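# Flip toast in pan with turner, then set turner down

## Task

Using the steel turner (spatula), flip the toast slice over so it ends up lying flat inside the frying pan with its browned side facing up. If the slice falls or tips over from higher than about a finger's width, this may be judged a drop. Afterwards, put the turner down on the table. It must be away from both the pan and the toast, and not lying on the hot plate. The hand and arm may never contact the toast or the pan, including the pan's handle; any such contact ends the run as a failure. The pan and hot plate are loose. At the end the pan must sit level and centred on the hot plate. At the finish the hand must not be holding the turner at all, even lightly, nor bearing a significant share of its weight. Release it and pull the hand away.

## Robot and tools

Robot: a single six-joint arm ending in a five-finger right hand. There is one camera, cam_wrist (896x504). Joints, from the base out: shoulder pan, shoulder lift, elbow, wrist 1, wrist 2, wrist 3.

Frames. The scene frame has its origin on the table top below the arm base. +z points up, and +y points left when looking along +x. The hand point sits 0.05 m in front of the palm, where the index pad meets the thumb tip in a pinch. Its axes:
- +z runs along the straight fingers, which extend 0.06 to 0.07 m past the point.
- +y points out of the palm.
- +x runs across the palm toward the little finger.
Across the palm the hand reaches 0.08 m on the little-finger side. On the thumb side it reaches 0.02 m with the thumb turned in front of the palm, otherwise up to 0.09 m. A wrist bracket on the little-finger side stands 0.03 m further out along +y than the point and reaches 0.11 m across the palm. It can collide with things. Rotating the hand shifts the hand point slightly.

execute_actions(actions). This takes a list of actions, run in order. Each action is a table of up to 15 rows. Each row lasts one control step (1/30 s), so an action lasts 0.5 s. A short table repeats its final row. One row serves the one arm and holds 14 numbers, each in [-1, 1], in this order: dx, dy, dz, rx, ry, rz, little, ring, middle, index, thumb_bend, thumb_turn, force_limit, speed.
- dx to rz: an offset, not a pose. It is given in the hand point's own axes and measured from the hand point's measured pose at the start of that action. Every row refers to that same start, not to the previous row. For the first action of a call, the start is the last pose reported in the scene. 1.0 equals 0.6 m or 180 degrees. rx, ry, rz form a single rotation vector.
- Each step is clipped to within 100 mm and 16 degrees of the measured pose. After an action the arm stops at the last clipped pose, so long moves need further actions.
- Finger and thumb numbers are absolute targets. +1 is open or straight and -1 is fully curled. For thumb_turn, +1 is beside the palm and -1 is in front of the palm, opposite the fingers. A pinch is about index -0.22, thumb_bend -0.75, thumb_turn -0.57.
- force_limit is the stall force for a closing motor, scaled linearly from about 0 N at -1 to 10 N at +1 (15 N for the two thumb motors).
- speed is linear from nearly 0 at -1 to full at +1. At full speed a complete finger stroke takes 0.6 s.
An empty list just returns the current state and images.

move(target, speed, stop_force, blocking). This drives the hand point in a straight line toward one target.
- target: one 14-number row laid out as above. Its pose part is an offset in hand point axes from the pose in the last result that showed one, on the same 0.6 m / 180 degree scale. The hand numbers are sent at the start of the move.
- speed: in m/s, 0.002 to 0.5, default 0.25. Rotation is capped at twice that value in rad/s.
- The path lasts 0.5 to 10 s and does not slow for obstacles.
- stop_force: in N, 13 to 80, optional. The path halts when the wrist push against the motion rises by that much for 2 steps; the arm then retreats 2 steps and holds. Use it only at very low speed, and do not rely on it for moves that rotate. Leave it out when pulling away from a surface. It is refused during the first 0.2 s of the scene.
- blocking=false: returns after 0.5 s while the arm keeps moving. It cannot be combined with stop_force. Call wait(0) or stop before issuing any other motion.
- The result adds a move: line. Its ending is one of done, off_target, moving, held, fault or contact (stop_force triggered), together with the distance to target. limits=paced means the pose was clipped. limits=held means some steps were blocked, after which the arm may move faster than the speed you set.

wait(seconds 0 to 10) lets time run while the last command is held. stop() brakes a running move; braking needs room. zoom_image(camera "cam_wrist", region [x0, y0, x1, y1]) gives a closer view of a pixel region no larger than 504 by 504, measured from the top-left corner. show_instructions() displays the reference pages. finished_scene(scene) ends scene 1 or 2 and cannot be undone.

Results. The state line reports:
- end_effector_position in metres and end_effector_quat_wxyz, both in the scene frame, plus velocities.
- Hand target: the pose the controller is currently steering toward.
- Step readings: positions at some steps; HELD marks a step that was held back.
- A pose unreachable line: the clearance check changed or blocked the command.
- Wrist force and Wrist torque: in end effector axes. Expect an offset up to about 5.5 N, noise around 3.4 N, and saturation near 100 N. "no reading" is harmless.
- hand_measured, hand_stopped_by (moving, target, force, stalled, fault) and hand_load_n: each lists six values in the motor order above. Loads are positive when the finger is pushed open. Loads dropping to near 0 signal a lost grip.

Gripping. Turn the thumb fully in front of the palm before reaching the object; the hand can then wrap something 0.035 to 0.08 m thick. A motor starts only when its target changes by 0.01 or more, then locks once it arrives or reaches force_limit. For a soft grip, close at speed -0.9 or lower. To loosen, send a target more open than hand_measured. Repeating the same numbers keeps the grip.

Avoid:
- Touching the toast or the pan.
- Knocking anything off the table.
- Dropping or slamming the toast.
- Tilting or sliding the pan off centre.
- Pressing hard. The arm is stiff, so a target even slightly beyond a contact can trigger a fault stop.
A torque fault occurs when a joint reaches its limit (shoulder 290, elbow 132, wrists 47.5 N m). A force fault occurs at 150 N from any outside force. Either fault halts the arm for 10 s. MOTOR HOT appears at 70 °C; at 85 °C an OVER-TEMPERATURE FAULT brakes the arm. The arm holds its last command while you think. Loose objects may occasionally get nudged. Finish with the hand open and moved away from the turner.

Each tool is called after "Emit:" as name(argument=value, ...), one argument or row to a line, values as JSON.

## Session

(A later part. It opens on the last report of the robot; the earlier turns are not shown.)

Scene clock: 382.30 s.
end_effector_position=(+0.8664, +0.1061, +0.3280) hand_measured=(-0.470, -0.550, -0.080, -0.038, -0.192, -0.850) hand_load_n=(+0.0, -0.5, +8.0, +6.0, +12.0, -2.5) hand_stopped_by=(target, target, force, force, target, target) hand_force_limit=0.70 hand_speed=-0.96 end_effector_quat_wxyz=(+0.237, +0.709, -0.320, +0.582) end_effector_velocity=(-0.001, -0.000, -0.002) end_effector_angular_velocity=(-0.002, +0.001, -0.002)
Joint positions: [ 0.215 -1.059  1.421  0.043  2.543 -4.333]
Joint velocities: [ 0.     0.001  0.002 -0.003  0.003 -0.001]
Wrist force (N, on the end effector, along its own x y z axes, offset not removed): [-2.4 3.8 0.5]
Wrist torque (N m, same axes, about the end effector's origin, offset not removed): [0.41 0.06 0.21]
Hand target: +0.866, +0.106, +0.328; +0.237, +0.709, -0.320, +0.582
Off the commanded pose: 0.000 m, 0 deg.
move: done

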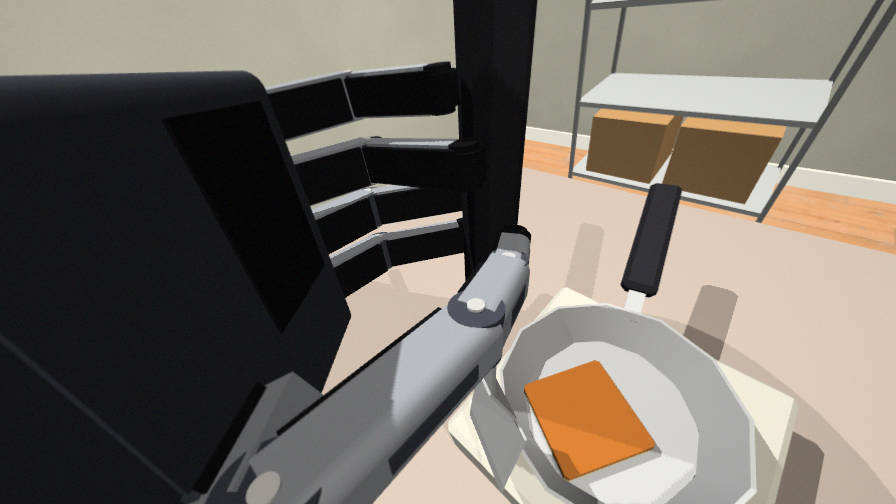

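Emit:
move(
  target=[0.0032,0.0322,0.008,0,0,0,-0.47,-0.55,-0.65,-0.7,-0.2,-0.85,0.7,-0.96],
  speed=0.02,
)

Emit:
zoom_image(
  camera="cam_wrist",
  region=[430,280,830,504],
)

Scene clock: 385.27 s.
end_effector_position=(+0.8558, +0.0893, +0.3282) hand_measured=(-0.470, -0.550, -0.080, -0.038, -0.192, -0.850) hand_load_n=(+0.0, +0.0, +8.0, +6.0, +12.0, -2.5) hand_stopped_by=(target, target, force, force, target, target) hand_force_limit=0.70 hand_speed=-0.96 end_effector_quat_wxyz=(+0.237, +0.709, -0.320, +0.582) end_effector_velocity=(-0.001, -0.002, +0.000) end_effector_angular_velocity=(-0.001, +0.000, +0.000)
Joint positions: [ 0.196 -1.087  1.463  0.018  2.526 -4.345]
Joint velocities: [-0.002 -0.003  0.004 -0.002 -0.002 -0.002]
Wrist force (N, on the end effector, along its own x y z axes, offset not removed): [-0.9 3.2 2.2]
Wrist torque (N m, same axes, about the end effector's origin, offset not removed): [0.29 -0.21 0.25]
Hand target: +0.856, +0.089, +0.328; +0.237, +0.709, -0.320, +0.582
Off the commanded pose: 0.000 m, 0 deg.
move: done

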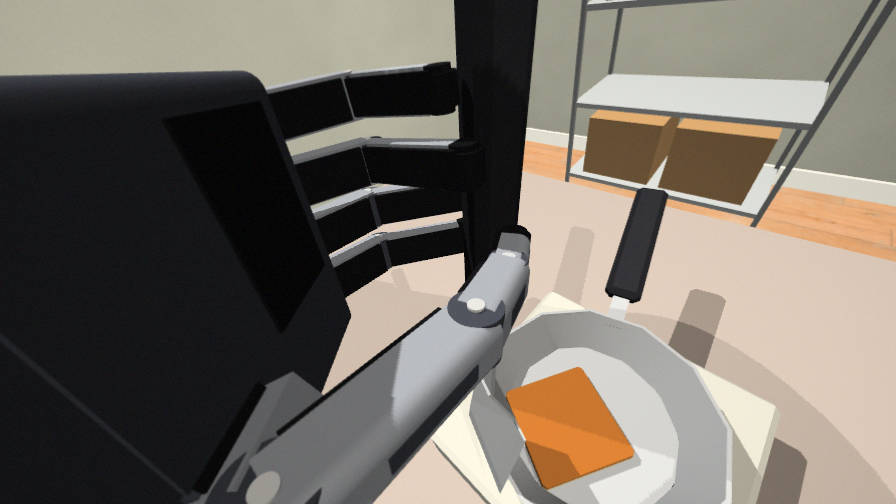

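Region (430, 280, 830, 504) of cam_wrist's 896x504 image, scaled by 1.260, with more detail than that image has; it fills the top 282 rows of this view, and the rest is white.

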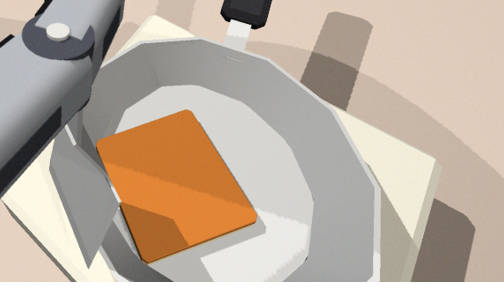

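Emit:
move(
  target=[0.0016,0.0161,0.004,0,0,0,-0.47,-0.55,-0.65,-0.7,-0.2,-0.85,0.7,-0.96],
  speed=0.015,
)

Emit:
zoom_image(
  camera="cam_wrist",
  region=[430,280,830,504],
)

Scene clock: 389.77 s.
end_effector_position=(+0.8506, +0.0809, +0.3283) hand_measured=(-0.470, -0.550, -0.080, -0.038, -0.192, -0.850) hand_load_n=(+0.0, +0.0, +8.0, +7.0, +12.5, -1.0) hand_stopped_by=(target, target, force, force, target, target) hand_force_limit=0.70 hand_speed=-0.96 end_effector_quat_wxyz=(+0.237, +0.709, -0.320, +0.582) end_effector_velocity=(-0.001, -0.001, +0.001) end_effector_angular_velocity=(+0.001, -0.002, -0.000)
Joint positions: [ 0.186 -1.101  1.484  0.007  2.517 -4.352]
Joint velocities: [-0.001 -0.004  0.003 -0.002 -0.001 -0.   ]
Wrist force (N, on the end effector, along its own x y z axes, offset not removed): [-1.6 1.7 0.0]
Wrist torque (N m, same axes, about the end effector's origin, offset not removed): [0.31 -0.05 0.39]
Hand target: +0.851, +0.081, +0.328; +0.237, +0.709, -0.320, +0.582
Off the commanded pose: 0.000 m, 0 deg.
move: done

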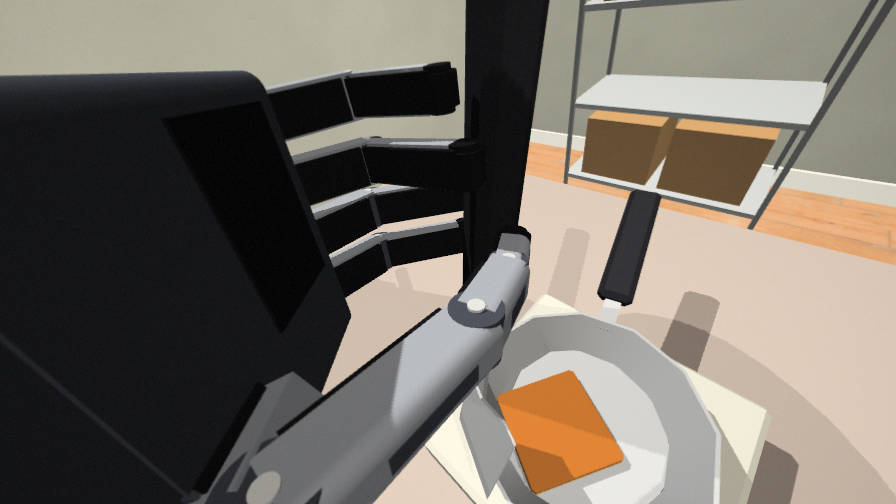

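Region (430, 280, 830, 504) of cam_wrist's 896x504 image, scaled by 1.260, with more detail than that image has; it fills the top 282 rows of this view, and the rest is white.

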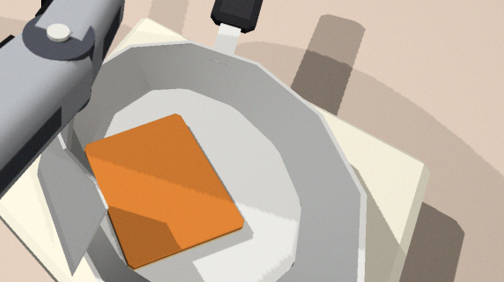

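Emit:
move(
  target=[0.028,-0.0407,-0.2713,-0.003,-0.295,-0.0785,-0.47,-0.55,-0.65,-0.7,-0.2,-0.85,0.7,-0.96],
  speed=0.3,
)

Scene clock: 416.37 s.
end_effector_position=(+0.7610, +0.2098, +0.3796) hand_measured=(-0.470, -0.550, -0.080, -0.038, -0.192, -0.850) hand_load_n=(+0.0, -1.0, +7.5, +8.5, +12.0, -0.5) hand_stopped_by=(target, target, force, force, target, target) hand_force_limit=0.70 hand_speed=-0.96 end_effector_quat_wxyz=(+0.140, +0.925, -0.308, +0.171) end_effector_velocity=(-0.000, +0.001, -0.000) end_effector_angular_velocity=(+0.004, +0.009, +0.001)
Joint positions: [ 0.213 -0.937  1.016  1.328  1.974 -3.904]
Joint velocities: [-0.     0.003 -0.004  0.009 -0.006 -0.   ]
Wrist force (N, on the end effector, along its own x y z axes, offset not removed): [-1.5 0.2 1.3]
Wrist torque (N m, same axes, about the end effector's origin, offset not removed): [-0.01 0.26 0.09]
Hand target: +0.761, +0.210, +0.380; +0.140, +0.925, -0.308, +0.171
Off the commanded pose: 0.000 m, 0 deg.
move: done

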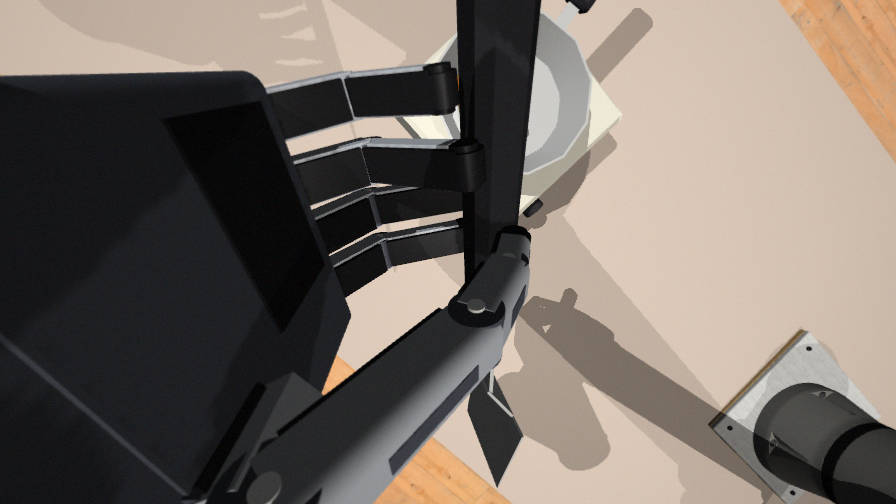

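Emit:
move(
  target=[-0.1977,0.1262,-0.0297,-0.217,-0.083,0.4855,-0.47,-0.55,-0.65,-0.7,-0.2,-0.85,0.7,-0.96],
  speed=0.4,
)

Scene clock: 422.77 s.
end_effector_position=(+0.6209, +0.2198, +0.3596) hand_measured=(-0.470, -0.550, -0.080, -0.038, -0.192, -0.850) hand_load_n=(+0.0, -1.0, +7.5, +8.5, +12.0, +0.0) hand_stopped_by=(target, target, force, force, target, target) hand_force_limit=0.70 hand_speed=-0.96 end_effector_quat_wxyz=(-0.221, -0.384, +0.896, -0.008) end_effector_velocity=(-0.001, +0.000, +0.000) end_effector_angular_velocity=(-0.000, -0.001, -0.010)
Joint positions: [ 0.048 -1.021  1.311  1.7    1.733 -2.314]
Joint velocities: [-0.001 -0.003  0.004 -0.001 -0.003  0.008]
Wrist force (N, on the end effector, along its own x y z axes, offset not removed): [-0.9 1.1 2.4]
Wrist torque (N m, same axes, about the end effector's origin, offset not removed): [0.03 0.05 0.09]
Hand target: +0.621, +0.220, +0.360; -0.221, -0.384, +0.897, -0.008
Off the commanded pose: 0.000 m, 0 deg.
move: done

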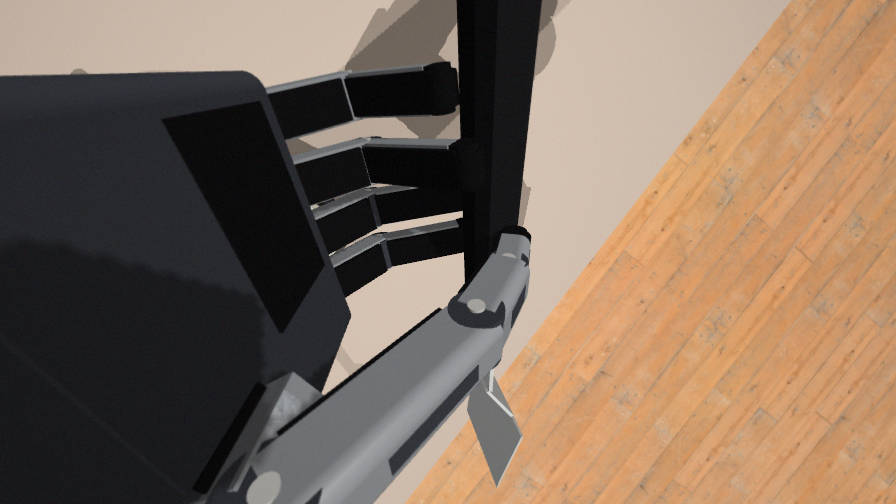

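Emit:
move(
  target=[-0.128,-0.173,-0.0317,-0.2326,-0.1014,0.4698,-0.47,-0.55,-0.65,-0.7,-0.2,-0.85,0.7,-0.96],
  speed=0.4,
)

Scene clock: 428.97 s.
end_effector_position=(+0.7468, +0.2025, +0.3298) hand_measured=(-0.470, -0.550, -0.080, -0.038, -0.192, -0.850) hand_load_n=(+0.0, -1.0, +7.5, +8.5, +12.5, +0.0) hand_stopped_by=(target, target, force, force, target, target) hand_force_limit=0.70 hand_speed=-0.96 end_effector_quat_wxyz=(-0.140, +0.400, +0.885, +0.195) end_effector_velocity=(+0.001, +0.001, -0.001) end_effector_angular_velocity=(-0.002, -0.001, -0.009)
Joint positions: [-0.15  -1.107  1.472  1.4    1.112 -0.93 ]
Joint velocities: [ 0.002 -0.001  0.001 -0.007 -0.001  0.012]
Wrist force (N, on the end effector, along its own x y z axes, offset not removed): [0.5 0.7 3.8]
Wrist torque (N m, same axes, about the end effector's origin, offset not removed): [-0.01 -0.20 0.24]
Hand target: +0.747, +0.203, +0.330; -0.140, +0.400, +0.884, +0.195
Off the commanded pose: 0.000 m, 0 deg.
move: done

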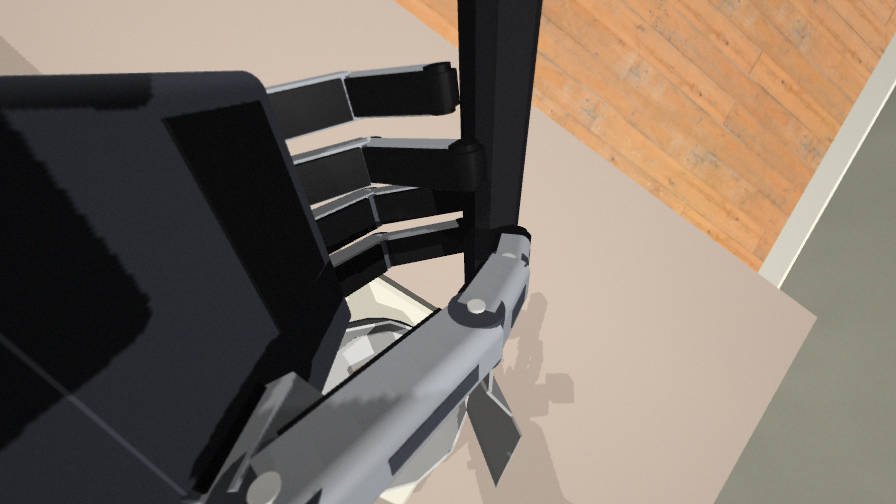

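Emit:
move(
  target=[-0.0572,-0.0327,0.1252,0,0,0,-0.47,-0.55,-0.65,-0.7,-0.2,-0.85,0.7,-0.96],
  speed=0.1,
)

Emit:
zoom_image(
  camera="cam_wrist",
  region=[300,250,640,504],
)

Scene clock: 432.17 s.
end_effector_position=(+0.7468, +0.2026, +0.2451) hand_measured=(-0.470, -0.550, -0.080, -0.038, -0.192, -0.850) hand_load_n=(+0.0, +0.0, +9.0, +5.0, +12.0, -3.0) hand_stopped_by=(target, target, force, force, target, target) hand_force_limit=0.70 hand_speed=-0.96 end_effector_quat_wxyz=(-0.140, +0.400, +0.885, +0.195) end_effector_velocity=(+0.000, +0.000, -0.001) end_effector_angular_velocity=(+0.002, -0.002, -0.000)
Joint positions: [-0.149 -1.05   1.546  1.268  1.112 -0.929]
Joint velocities: [-0.     0.001  0.001 -0.004 -0.003 -0.001]
Wrist force (N, on the end effector, along its own x y z axes, offset not removed): [-0.1 1.0 0.3]
Wrist torque (N m, same axes, about the end effector's origin, offset not removed): [0.13 -0.10 0.27]
Hand target: +0.747, +0.203, +0.245; -0.140, +0.400, +0.885, +0.195
Off the commanded pose: 0.000 m, 0 deg.
move: done

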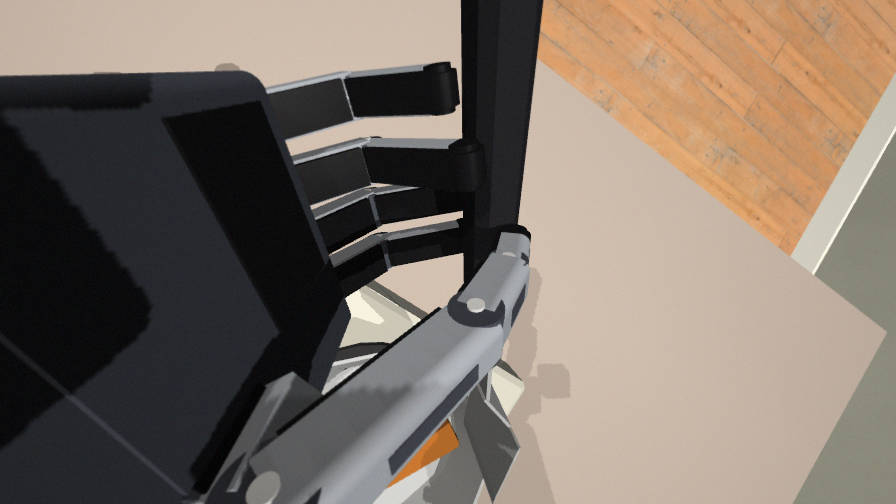

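Region (300, 250, 640, 504) of cam_wrist's 896x504 image, scaled by 1.482, with more detail than that image has; it fills the top 377 rows of this view, and the rest is white.

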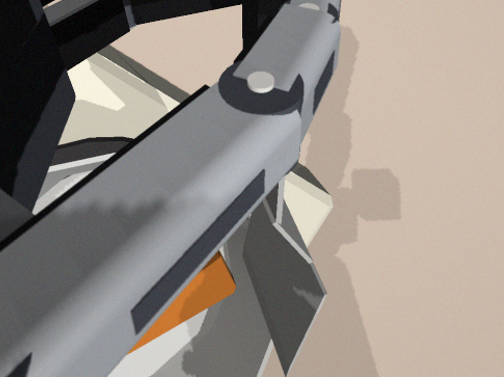

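Emit:
move(
  target=[0.0303,0.0173,-0.0663,0,0,0,-0.47,-0.55,-0.65,-0.7,-0.2,-0.85,0.7,-0.96],
  speed=0.08,
)

Emit:
move(
  target=[0.0007,0.0644,0.0171,0,0,0,-0.47,-0.55,-0.65,-0.7,-0.2,-0.85,0.7,-0.96],
  speed=0.1,
)

Emit:
zoom_image(
  camera="cam_wrist",
  region=[300,250,640,504],
)

Scene clock: 442.27 s.
end_effector_position=(+0.7468, +0.2026, +0.2899) hand_measured=(-0.470, -0.550, -0.080, -0.038, -0.192, -0.850) hand_load_n=(+0.0, -0.5, +7.0, +8.5, +13.0, +0.5) hand_stopped_by=(target, target, force, force, target, target) hand_force_limit=0.70 hand_speed=-0.96 end_effector_quat_wxyz=(-0.140, +0.400, +0.885, +0.195) end_effector_velocity=(+0.000, -0.000, +0.002) end_effector_angular_velocity=(+0.000, -0.001, -0.001)
Joint positions: [-0.149 -1.082  1.509  1.337  1.112 -0.929]
Joint velocities: [-0.001 -0.001 -0.002  0.002 -0.     0.   ]
Wrist force (N, on the end effector, along its own x y z axes, offset not removed): [-0.2 1.9 0.9]
Wrist torque (N m, same axes, about the end effector's origin, offset not removed): [0.26 0.03 0.29]
Hand target: +0.747, +0.203, +0.290; -0.140, +0.400, +0.885, +0.195
Off the commanded pose: 0.000 m, 0 deg.
move: done

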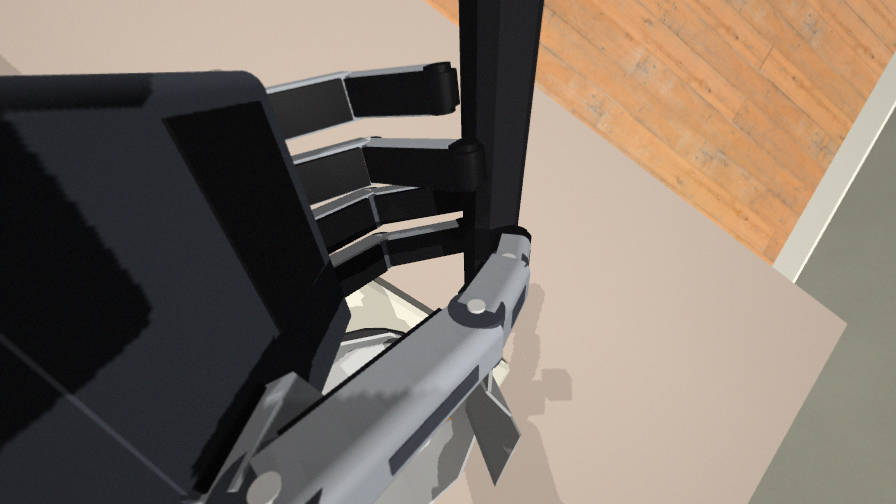

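Scene clock: 443.13 s.
end_effector_position=(+0.7749, +0.2308, +0.2899) hand_measured=(-0.470, -0.550, -0.080, -0.038, -0.192, -0.850) hand_load_n=(+0.0, -0.5, +7.0, +8.5, +13.0, +0.5) hand_stopped_by=(target, target, force, force, target, target) hand_force_limit=0.70 hand_speed=-0.96 end_effector_quat_wxyz=(-0.140, +0.400, +0.885, +0.195) end_effector_velocity=(+0.002, +0.001, +0.000) end_effector_angular_velocity=(-0.001, -0.002, -0.000)
Joint positions: [-0.104 -1.036  1.431  1.347  1.104 -0.88 ]
Joint velocities: [ 0.002  0.002 -0.004 -0.001  0.     0.002]
Wrist force (N, on the end effector, along its own x y z axes, offset not removed): [-2.9 4.1 2.3]
Wrist torque (N m, same axes, about the end effector's origin, offset not removed): [0.55 0.40 0.18]
Hand target: +0.775, +0.231, +0.290; -0.140, +0.400, +0.885, +0.195
Off the commanded pose: 0.000 m, 0 deg.
move: done

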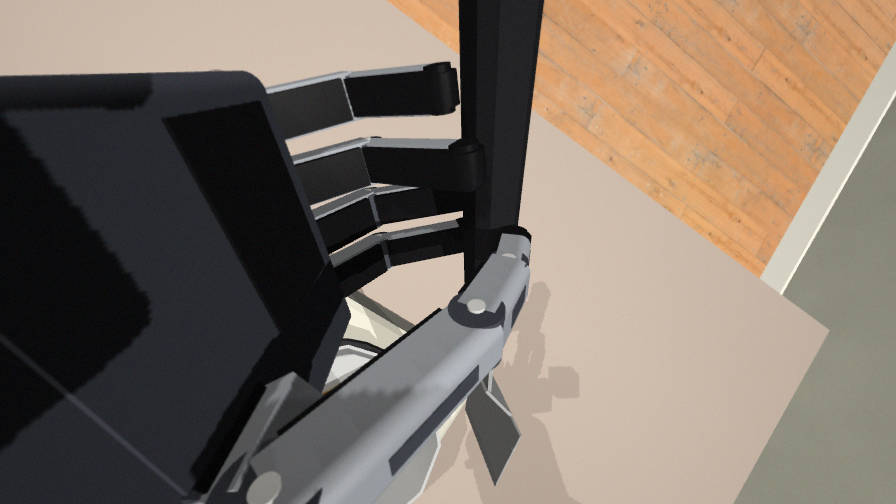

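Region (300, 250, 640, 504) of cam_wrist's 896x504 image, scaled by 1.482, with more detail than that image has; it fills the top 377 rows of this view, and the rest is white.

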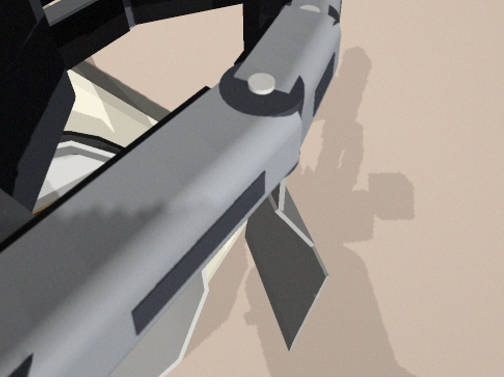

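Emit:
move(
  target=[-0.0531,-0.0145,0.0567,0,0,0,-0.47,-0.55,-0.65,-0.7,-0.2,-0.85,0.7,-0.96],
  speed=0.08,
)

Emit:
zoom_image(
  camera="cam_wrist",
  region=[300,250,640,504],
)

Scene clock: 453.47 s.
end_effector_position=(+0.7854, +0.2203, +0.2450) hand_measured=(-0.470, -0.550, -0.080, -0.038, -0.192, -0.850) hand_load_n=(+0.0, -0.5, +7.0, +8.5, +13.0, +0.5) hand_stopped_by=(target, target, force, force, target, target) hand_force_limit=0.70 hand_speed=-0.96 end_effector_quat_wxyz=(-0.140, +0.400, +0.885, +0.195) end_effector_velocity=(+0.000, +0.000, -0.001) end_effector_angular_velocity=(+0.001, -0.002, +0.001)
Joint positions: [-0.116 -0.991  1.446  1.293  1.106 -0.893]
Joint velocities: [-0.     0.001  0.    -0.002 -0.001 -0.001]
Wrist force (N, on the end effector, along its own x y z axes, offset not removed): [-1.2 2.6 2.2]
Wrist torque (N m, same axes, about the end effector's origin, offset not removed): [0.27 0.05 0.13]
Hand target: +0.785, +0.220, +0.245; -0.140, +0.400, +0.885, +0.195
Off the commanded pose: 0.000 m, 0 deg.
move: done

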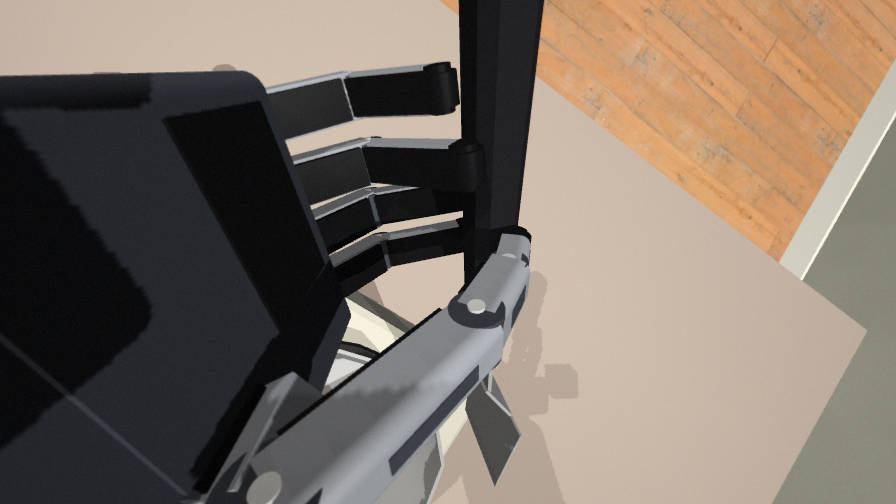

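Region (300, 250, 640, 504) of cam_wrist's 896x504 image, scaled by 1.482, with more detail than that image has; it fills the top 377 rows of this view, and the rest is white.

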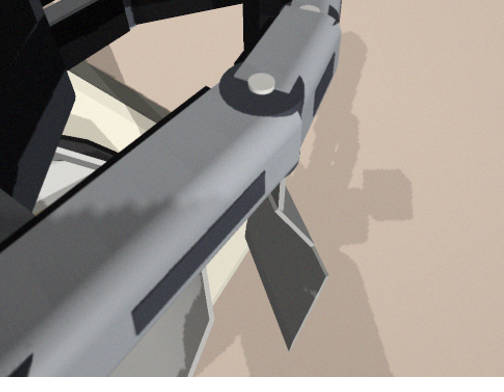

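Emit:
move(
  target=[-0.0005,-0.0531,-0.0141,0,0,0,-0.47,-0.55,-0.65,-0.7,-0.2,-0.85,0.7,-0.96],
  speed=0.03,
)

Emit:
zoom_image(
  camera="cam_wrist",
  region=[300,250,640,504],
)

Scene clock: 458.37 s.
end_effector_position=(+0.7622, +0.1971, +0.2450) hand_measured=(-0.470, -0.550, -0.080, -0.038, -0.192, -0.850) hand_load_n=(+0.0, -0.5, +7.0, +8.5, +13.0, +0.5) hand_stopped_by=(target, target, force, force, target, target) hand_force_limit=0.70 hand_speed=-0.96 end_effector_quat_wxyz=(-0.140, +0.400, +0.885, +0.195) end_effector_velocity=(-0.002, -0.002, -0.000) end_effector_angular_velocity=(-0.001, +0.002, -0.001)
Joint positions: [-0.153 -1.028  1.511  1.283  1.113 -0.933]
Joint velocities: [-0.002 -0.002  0.004  0.001  0.002 -0.001]
Wrist force (N, on the end effector, along its own x y z axes, offset not removed): [-3.1 3.0 2.6]
Wrist torque (N m, same axes, about the end effector's origin, offset not removed): [0.31 0.38 0.06]
Hand target: +0.762, +0.197, +0.245; -0.140, +0.400, +0.885, +0.195
Off the commanded pose: 0.000 m, 0 deg.
move: done

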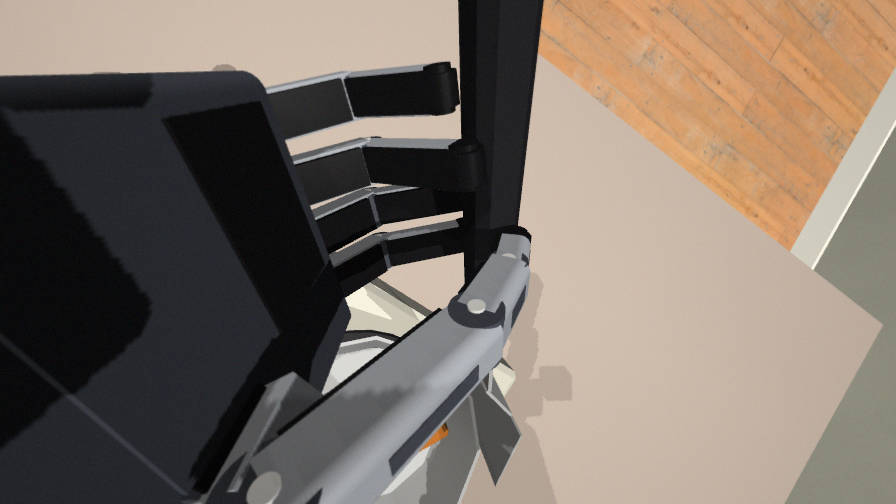

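Region (300, 250, 640, 504) of cam_wrist's 896x504 image, scaled by 1.482, with more detail than that image has; it fills the top 377 rows of this view, and the rest is white.

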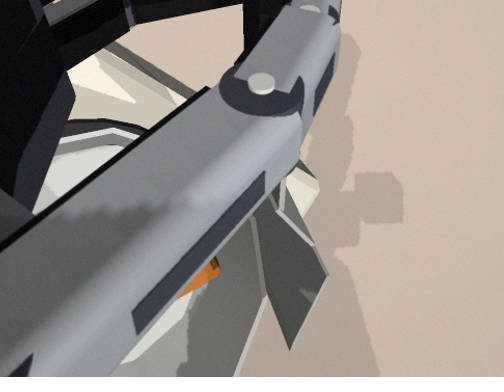

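Emit:
move(
  target=[-0.0002,-0.0193,-0.0051,0,0,0,-0.47,-0.55,-0.65,-0.7,-0.2,-0.85,0.7,-0.96],
  speed=0.015,
)

Emit:
zoom_image(
  camera="cam_wrist",
  region=[300,250,640,504],
)

Scene clock: 461.30 s.
end_effector_position=(+0.7539, +0.1887, +0.2450) hand_measured=(-0.470, -0.550, -0.080, -0.038, -0.192, -0.850) hand_load_n=(+0.0, -3.5, +6.0, +6.0, +15.0, -1.0) hand_stopped_by=(target, target, force, force, target, target) hand_force_limit=0.70 hand_speed=-0.96 end_effector_quat_wxyz=(-0.140, +0.400, +0.885, +0.195) end_effector_velocity=(-0.001, -0.002, -0.001) end_effector_angular_velocity=(+0.000, +0.001, +0.000)
Joint positions: [-0.167 -1.041  1.533  1.28   1.115 -0.948]
Joint velocities: [-0.002 -0.001  0.003 -0.001  0.    -0.003]
Wrist force (N, on the end effector, along its own x y z axes, offset not removed): [-1.1 3.5 0.9]
Wrist torque (N m, same axes, about the end effector's origin, offset not removed): [0.07 0.41 -0.33]
Hand target: +0.754, +0.189, +0.245; -0.140, +0.400, +0.885, +0.195
Off the commanded pose: 0.000 m, 0 deg.
move: done

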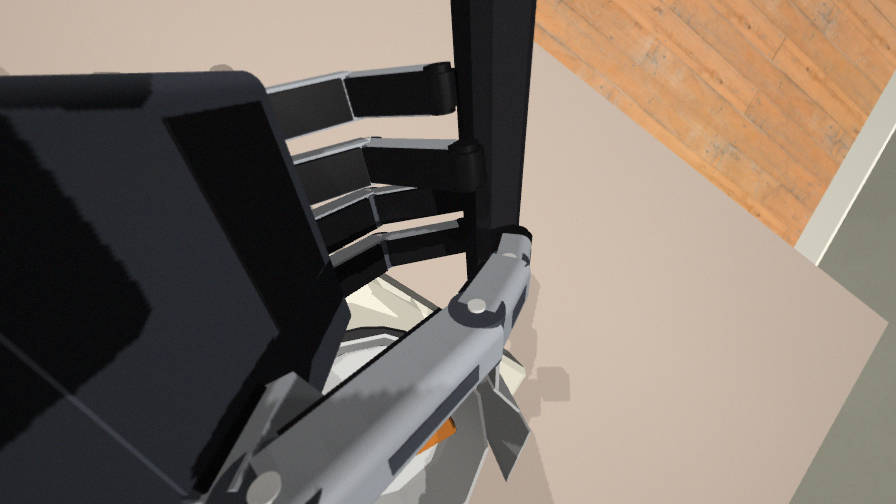

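Region (300, 250, 640, 504) of cam_wrist's 896x504 image, scaled by 1.482, with more detail than that image has; it fills the top 377 rows of this view, and the rest is white.

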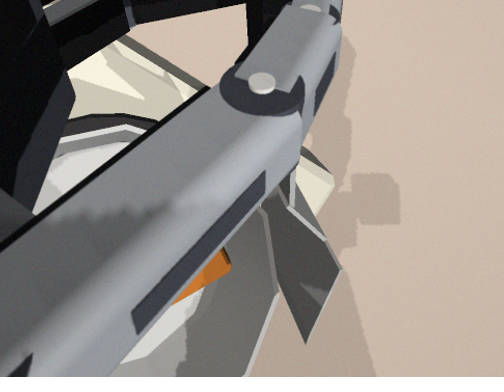

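Emit:
move(
  target=[-0.0002,-0.0193,-0.0051,0,0,0,-0.47,-0.55,-0.65,-0.7,-0.2,-0.85,0.7,-0.96],
  speed=0.012,
)

Emit:
zoom_image(
  camera="cam_wrist",
  region=[300,250,640,504],
)

Scene clock: 464.07 s.
end_effector_position=(+0.7455, +0.1803, +0.2450) hand_measured=(-0.470, -0.550, -0.080, -0.038, -0.192, -0.850) hand_load_n=(+0.0, -3.5, +6.0, +6.0, +15.0, -1.0) hand_stopped_by=(target, target, force, force, target, target) hand_force_limit=0.70 hand_speed=-0.96 end_effector_quat_wxyz=(-0.140, +0.400, +0.885, +0.195) end_effector_velocity=(-0.001, -0.001, +0.000) end_effector_angular_velocity=(+0.001, -0.002, +0.000)
Joint positions: [-0.181 -1.053  1.555  1.278  1.118 -0.964]
Joint velocities: [-0.002 -0.002  0.003 -0.001 -0.001 -0.003]
Wrist force (N, on the end effector, along its own x y z axes, offset not removed): [-1.3 3.2 4.5]
Wrist torque (N m, same axes, about the end effector's origin, offset not removed): [-0.11 0.26 -0.30]
Hand target: +0.745, +0.180, +0.245; -0.140, +0.400, +0.885, +0.195
Off the commanded pose: 0.000 m, 0 deg.
move: done

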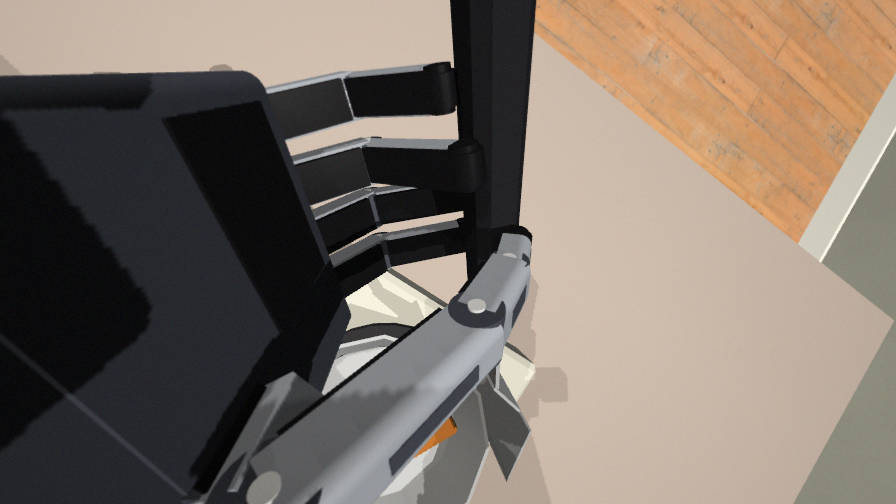

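Region (300, 250, 640, 504) of cam_wrist's 896x504 image, scaled by 1.482, with more detail than that image has; it fills the top 377 rows of this view, and the rest is white.

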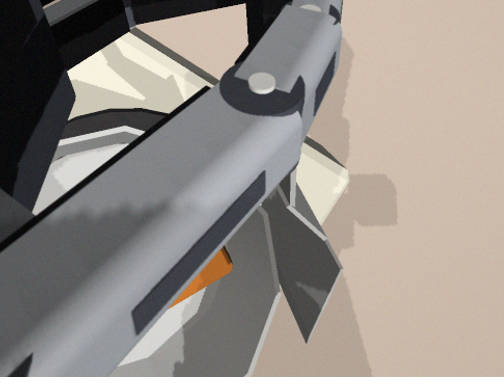

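Emit:
move(
  target=[0,-0.0048,-0.0013,0,0,0,-0.47,-0.55,-0.65,-0.7,-0.2,-0.85,0.7,-0.96],
  speed=0.01,
)

Emit:
move(
  target=[0.0677,0.0626,-0.1409,0,0,0,-0.47,-0.55,-0.65,-0.7,-0.2,-0.85,0.7,-0.96],
  speed=0.12,
)

Scene clock: 466.80 s.
end_effector_position=(+0.7434, +0.1783, +0.2450) hand_measured=(-0.470, -0.550, -0.080, -0.038, -0.192, -0.850) hand_load_n=(+0.0, -4.0, +6.0, +6.0, +15.0, -1.0) hand_stopped_by=(target, target, force, force, target, target) hand_force_limit=0.70 hand_speed=-0.96 end_effector_quat_wxyz=(-0.140, +0.400, +0.885, +0.195) end_effector_velocity=(-0.000, -0.001, -0.000) end_effector_angular_velocity=(-0.001, -0.002, +0.001)
Joint positions: [-0.184 -1.056  1.561  1.277  1.119 -0.967]
Joint velocities: [-0.001 -0.001  0.002 -0.002  0.001 -0.001]
Wrist force (N, on the end effector, along its own x y z axes, offset not removed): [-0.7 6.5 3.5]
Wrist torque (N m, same axes, about the end effector's origin, offset not removed): [0.45 0.21 -0.15]
Hand target: +0.743, +0.178, +0.245; -0.140, +0.400, +0.885, +0.195
Off the commanded pose: 0.000 m, 0 deg.
move: done

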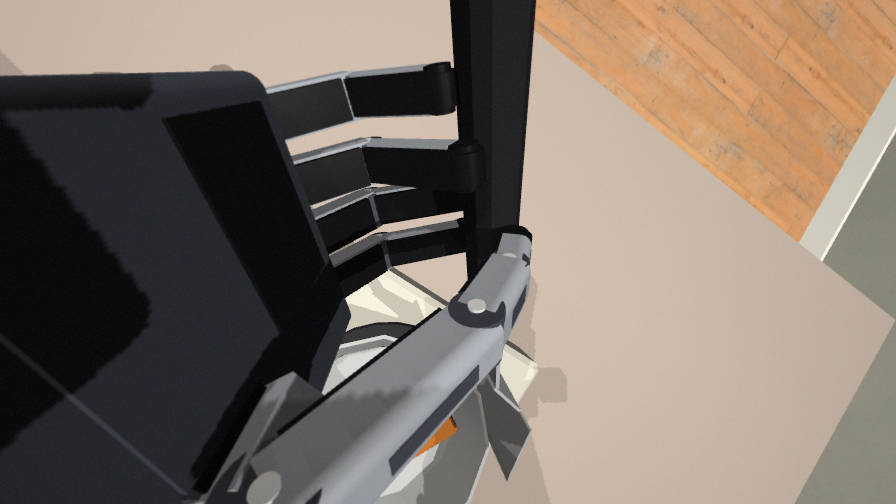

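Scene clock: 468.10 s.
end_effector_position=(+0.7539, +0.1888, +0.3448) hand_measured=(-0.470, -0.550, -0.080, -0.038, -0.192, -0.850) hand_load_n=(+0.0, -1.0, +7.0, +8.0, +12.5, +0.5) hand_stopped_by=(target, target, force, force, target, target) hand_force_limit=0.70 hand_speed=-0.96 end_effector_quat_wxyz=(-0.140, +0.400, +0.885, +0.195) end_effector_velocity=(-0.000, -0.000, +0.002) end_effector_angular_velocity=(-0.001, -0.000, +0.000)
Joint positions: [-0.168 -1.106  1.443  1.435  1.116 -0.949]
Joint velocities: [ 0.    -0.002 -0.002  0.003  0.001  0.   ]
Wrist force (N, on the end effector, along its own x y z axes, offset not removed): [-1.8 1.8 1.8]
Wrist torque (N m, same axes, about the end effector's origin, offset not removed): [0.23 0.26 0.00]
Hand target: +0.754, +0.189, +0.345; -0.140, +0.400, +0.885, +0.195
Off the commanded pose: 0.000 m, 0 deg.
move: done

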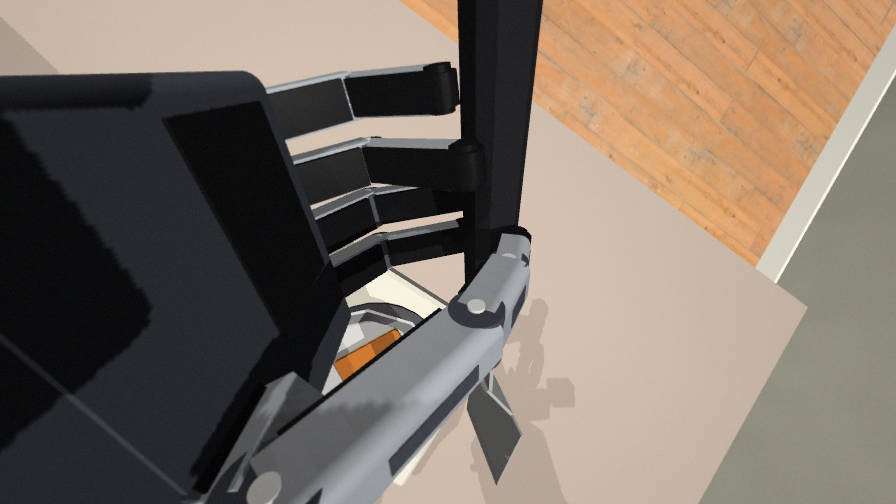

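Emit:
move(
  target=[-0.184,-0.091,-0.3054,0.152,0.006,-0.0296,-0.47,-0.55,-0.65,-0.7,-0.2,-0.85,0.7,-0.96],
  speed=0.3,
)

Scene clock: 472.50 s.
end_effector_position=(+0.7997, +0.0000, +0.4493) hand_measured=(-0.470, -0.550, -0.080, -0.038, -0.192, -0.850) hand_load_n=(+0.0, -1.0, +7.0, +7.5, +13.0, +0.0) hand_stopped_by=(target, target, force, force, target, target) hand_force_limit=0.70 hand_speed=-0.96 end_effector_quat_wxyz=(-0.230, +0.312, +0.922, -0.010) end_effector_velocity=(+0.001, -0.001, +0.001) end_effector_angular_velocity=(-0.003, +0.003, +0.003)
Joint positions: [-0.27  -0.893  0.93   2.008  1.564 -1.204]
Joint velocities: [-0.     0.004 -0.007  0.006  0.004 -0.001]
Wrist force (N, on the end effector, along its own x y z axes, offset not removed): [0.3 3.5 3.8]
Wrist torque (N m, same axes, about the end effector's origin, offset not removed): [0.34 -0.13 0.15]
Hand target: +0.800, -0.000, +0.449; -0.230, +0.312, +0.922, -0.010
Off the commanded pose: 0.001 m, 0 deg.
move: done

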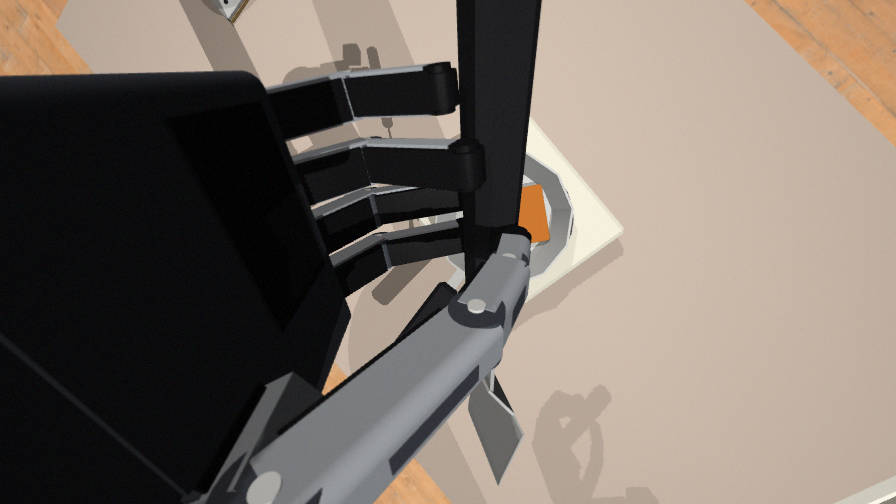

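Emit:
move(
  target=[-0.02,-0.248,0.0914,0.109,0.0044,-0.021,-0.47,-0.55,-0.65,-0.7,-0.2,-0.85,0.7,-0.96],
  speed=0.3,
)

Emit:
zoom_image(
  camera="cam_wrist",
  region=[500,40,896,400],
)

Scene clock: 476.47 s.
end_effector_position=(+0.6995, -0.1196, +0.4194) hand_measured=(-0.470, -0.550, -0.080, -0.038, -0.192, -0.850) hand_load_n=(+0.0, -1.0, +6.5, +7.0, +13.5, +0.0) hand_stopped_by=(target, target, force, force, target, target) hand_force_limit=0.70 hand_speed=-0.96 end_effector_quat_wxyz=(-0.286, +0.238, +0.915, -0.157) end_effector_velocity=(-0.001, -0.001, -0.001) end_effector_angular_velocity=(-0.002, +0.001, +0.003)
Joint positions: [-0.342 -0.966  1.143  1.976  1.923 -1.315]
Joint velocities: [-0.001 -0.002  0.004 -0.003  0.004 -0.002]
Wrist force (N, on the end effector, along its own x y z axes, offset not removed): [-0.8 2.9 1.3]
Wrist torque (N m, same axes, about the end effector's origin, offset not removed): [0.17 0.07 0.02]
Hand target: +0.699, -0.120, +0.419; -0.286, +0.238, +0.915, -0.157
Off the commanded pose: 0.000 m, 0 deg.
move: done

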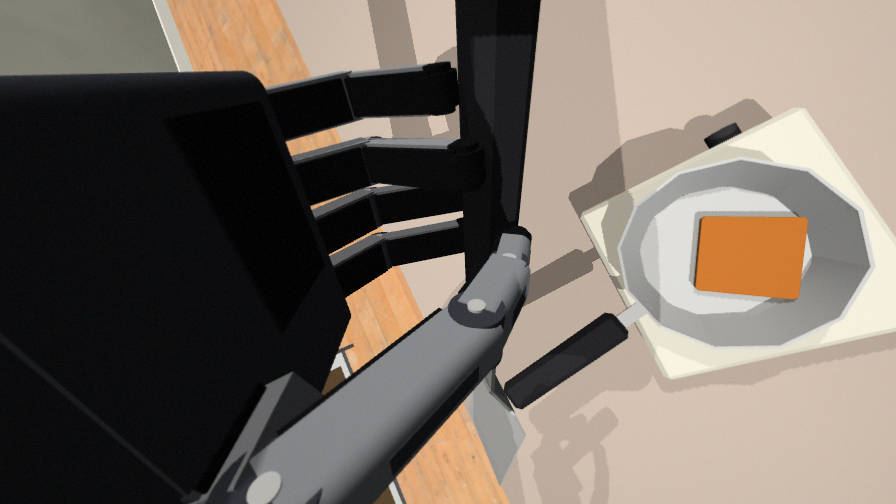

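Region (500, 40, 896, 400) of cam_wrist's 896x504 image, scaled by 1.273, with more detail than that image has; it fills the top 458 rows of this view, and the rest is white.

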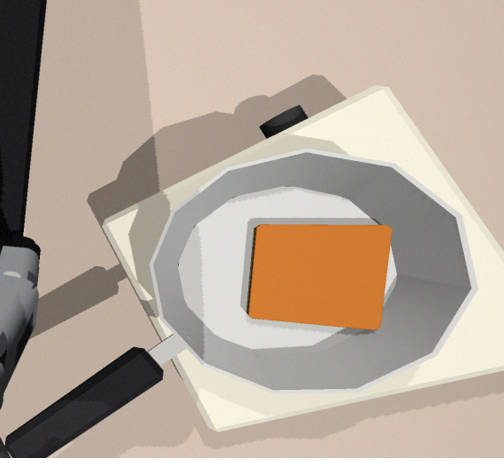

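Emit:
move(
  target=[-0.001,-0.1587,0.5509,0.320,-0.3755,-0.1133,-0.47,-0.55,-0.65,-0.7,-0.2,-0.85,0.7,-0.96],
  speed=0.35,
)

Scene clock: 486.60 s.
end_effector_position=(+0.4688, -0.2493, +0.2005) hand_measured=(-0.470, -0.550, -0.080, -0.038, -0.192, -0.850) hand_load_n=(+0.0, -1.5, +7.5, +5.0, +13.5, -2.0) hand_stopped_by=(target, target, force, force, target, target) hand_force_limit=0.70 hand_speed=-0.96 end_effector_quat_wxyz=(+0.150, -0.191, +0.760, -0.603) end_effector_velocity=(-0.000, -0.000, -0.002) end_effector_angular_velocity=(+0.000, -0.003, +0.011)
Joint positions: [-0.688 -1.79   2.467 -0.419  1.938 -3.051]
Joint velocities: [-0.011 -0.004  0.007 -0.007 -0.022 -0.004]
Wrist force (N, on the end effector, along its own x y z axes, offset not removed): [-1.1 3.1 1.9]
Wrist torque (N m, same axes, about the end effector's origin, offset not removed): [0.01 0.10 -0.09]
Hand target: +0.469, -0.249, +0.200; +0.151, -0.191, +0.759, -0.603
Off the commanded pose: 0.001 m, 0 deg.
move: done

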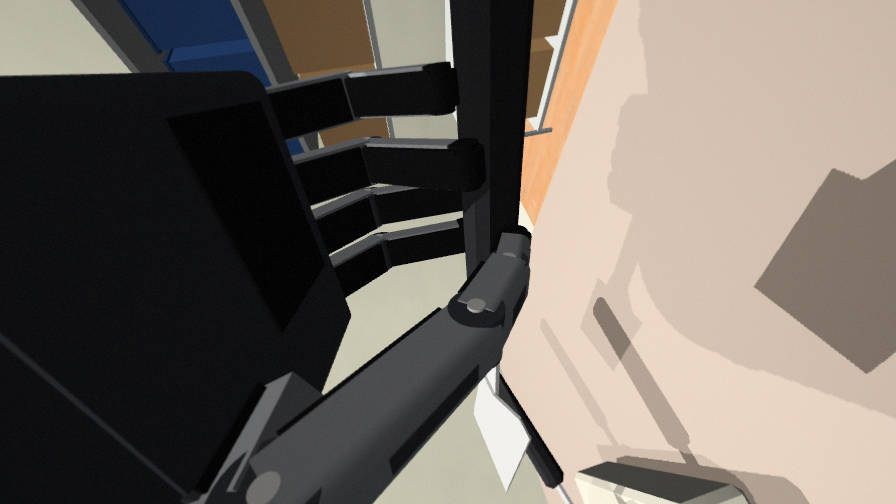

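Emit:
move(
  target=[0.0309,0.2545,0.12,0,0,0,-0.47,-0.55,-0.65,-0.7,-0.2,-0.85,0.7,-0.96],
  speed=0.2,
)

Scene clock: 490.50 s.
end_effector_position=(+0.4688, -0.2894, +0.0353) hand_measured=(-0.470, -0.550, -0.080, -0.038, -0.192, -0.850) hand_load_n=(+0.0, -1.5, +7.5, +4.5, +13.5, -2.0) hand_stopped_by=(target, target, force, force, target, target) hand_force_limit=0.70 hand_speed=-0.96 end_effector_quat_wxyz=(+0.150, -0.191, +0.760, -0.603) end_effector_velocity=(+0.001, -0.001, -0.001) end_effector_angular_velocity=(-0.002, -0.001, +0.001)
Joint positions: [-0.789 -1.401  2.584 -0.934  1.84  -3.078]
Joint velocities: [-0.     0.005 -0.    -0.007 -0.001 -0.001]
Wrist force (N, on the end effector, along its own x y z axes, offset not removed): [0.3 5.1 1.3]
Wrist torque (N m, same axes, about the end effector's origin, offset not removed): [0.31 -0.07 0.02]
Hand target: +0.469, -0.289, +0.035; +0.150, -0.191, +0.760, -0.603
Off the commanded pose: 0.000 m, 0 deg.
move: done

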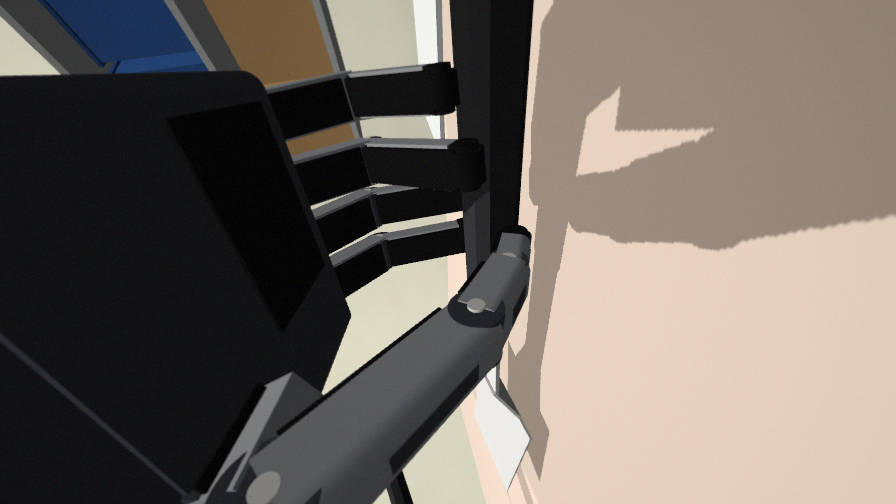

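Lower 0.012 slowly.

Emit:
move(
  target=[0,0.0195,0.0046,0,0,0,-0.47,-0.55,-0.65,-0.7,-0.2,-0.85,0.7,-0.96],
  speed=0.02,
)

Scene clock: 492.13 s.
end_effector_position=(+0.4688, -0.2894, +0.0234) hand_measured=(-0.470, -0.550, -0.080, -0.038, -0.192, -0.850) hand_load_n=(+0.0, -0.5, +8.0, +5.5, +12.5, -2.0) hand_stopped_by=(target, target, force, force, target, target) hand_force_limit=0.70 hand_speed=-0.96 end_effector_quat_wxyz=(+0.150, -0.191, +0.760, -0.603) end_effector_velocity=(+0.000, +0.000, -0.002) end_effector_angular_velocity=(-0.000, +0.000, +0.002)
Joint positions: [-0.789 -1.367  2.589 -0.973  1.84  -3.078]
Joint velocities: [ 0.     0.006  0.    -0.006 -0.001 -0.001]
Wrist force (N, on the end effector, along its own x y z axes, offset not removed): [2.5 3.1 2.7]
Wrist torque (N m, same axes, about the end effector's origin, offset not removed): [0.09 -0.40 0.26]
Hand target: +0.469, -0.289, +0.023; +0.150, -0.191, +0.760, -0.603
Off the commanded pose: 0.000 m, 0 deg.
move: done

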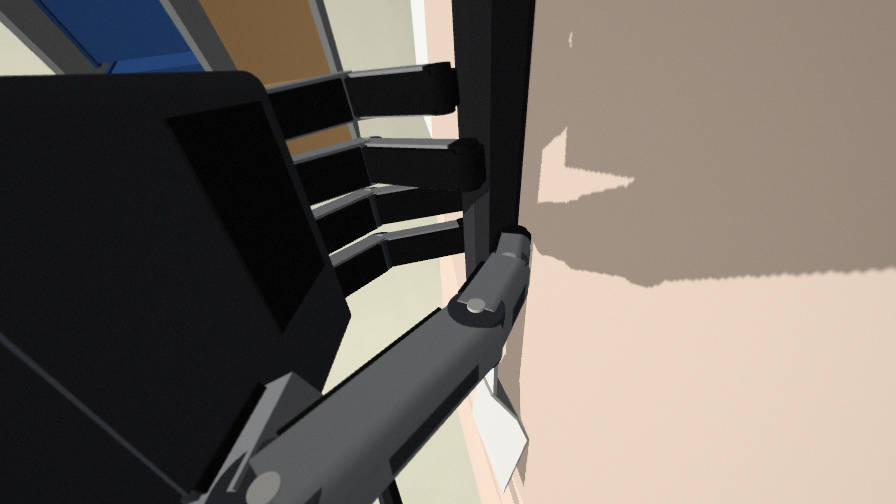

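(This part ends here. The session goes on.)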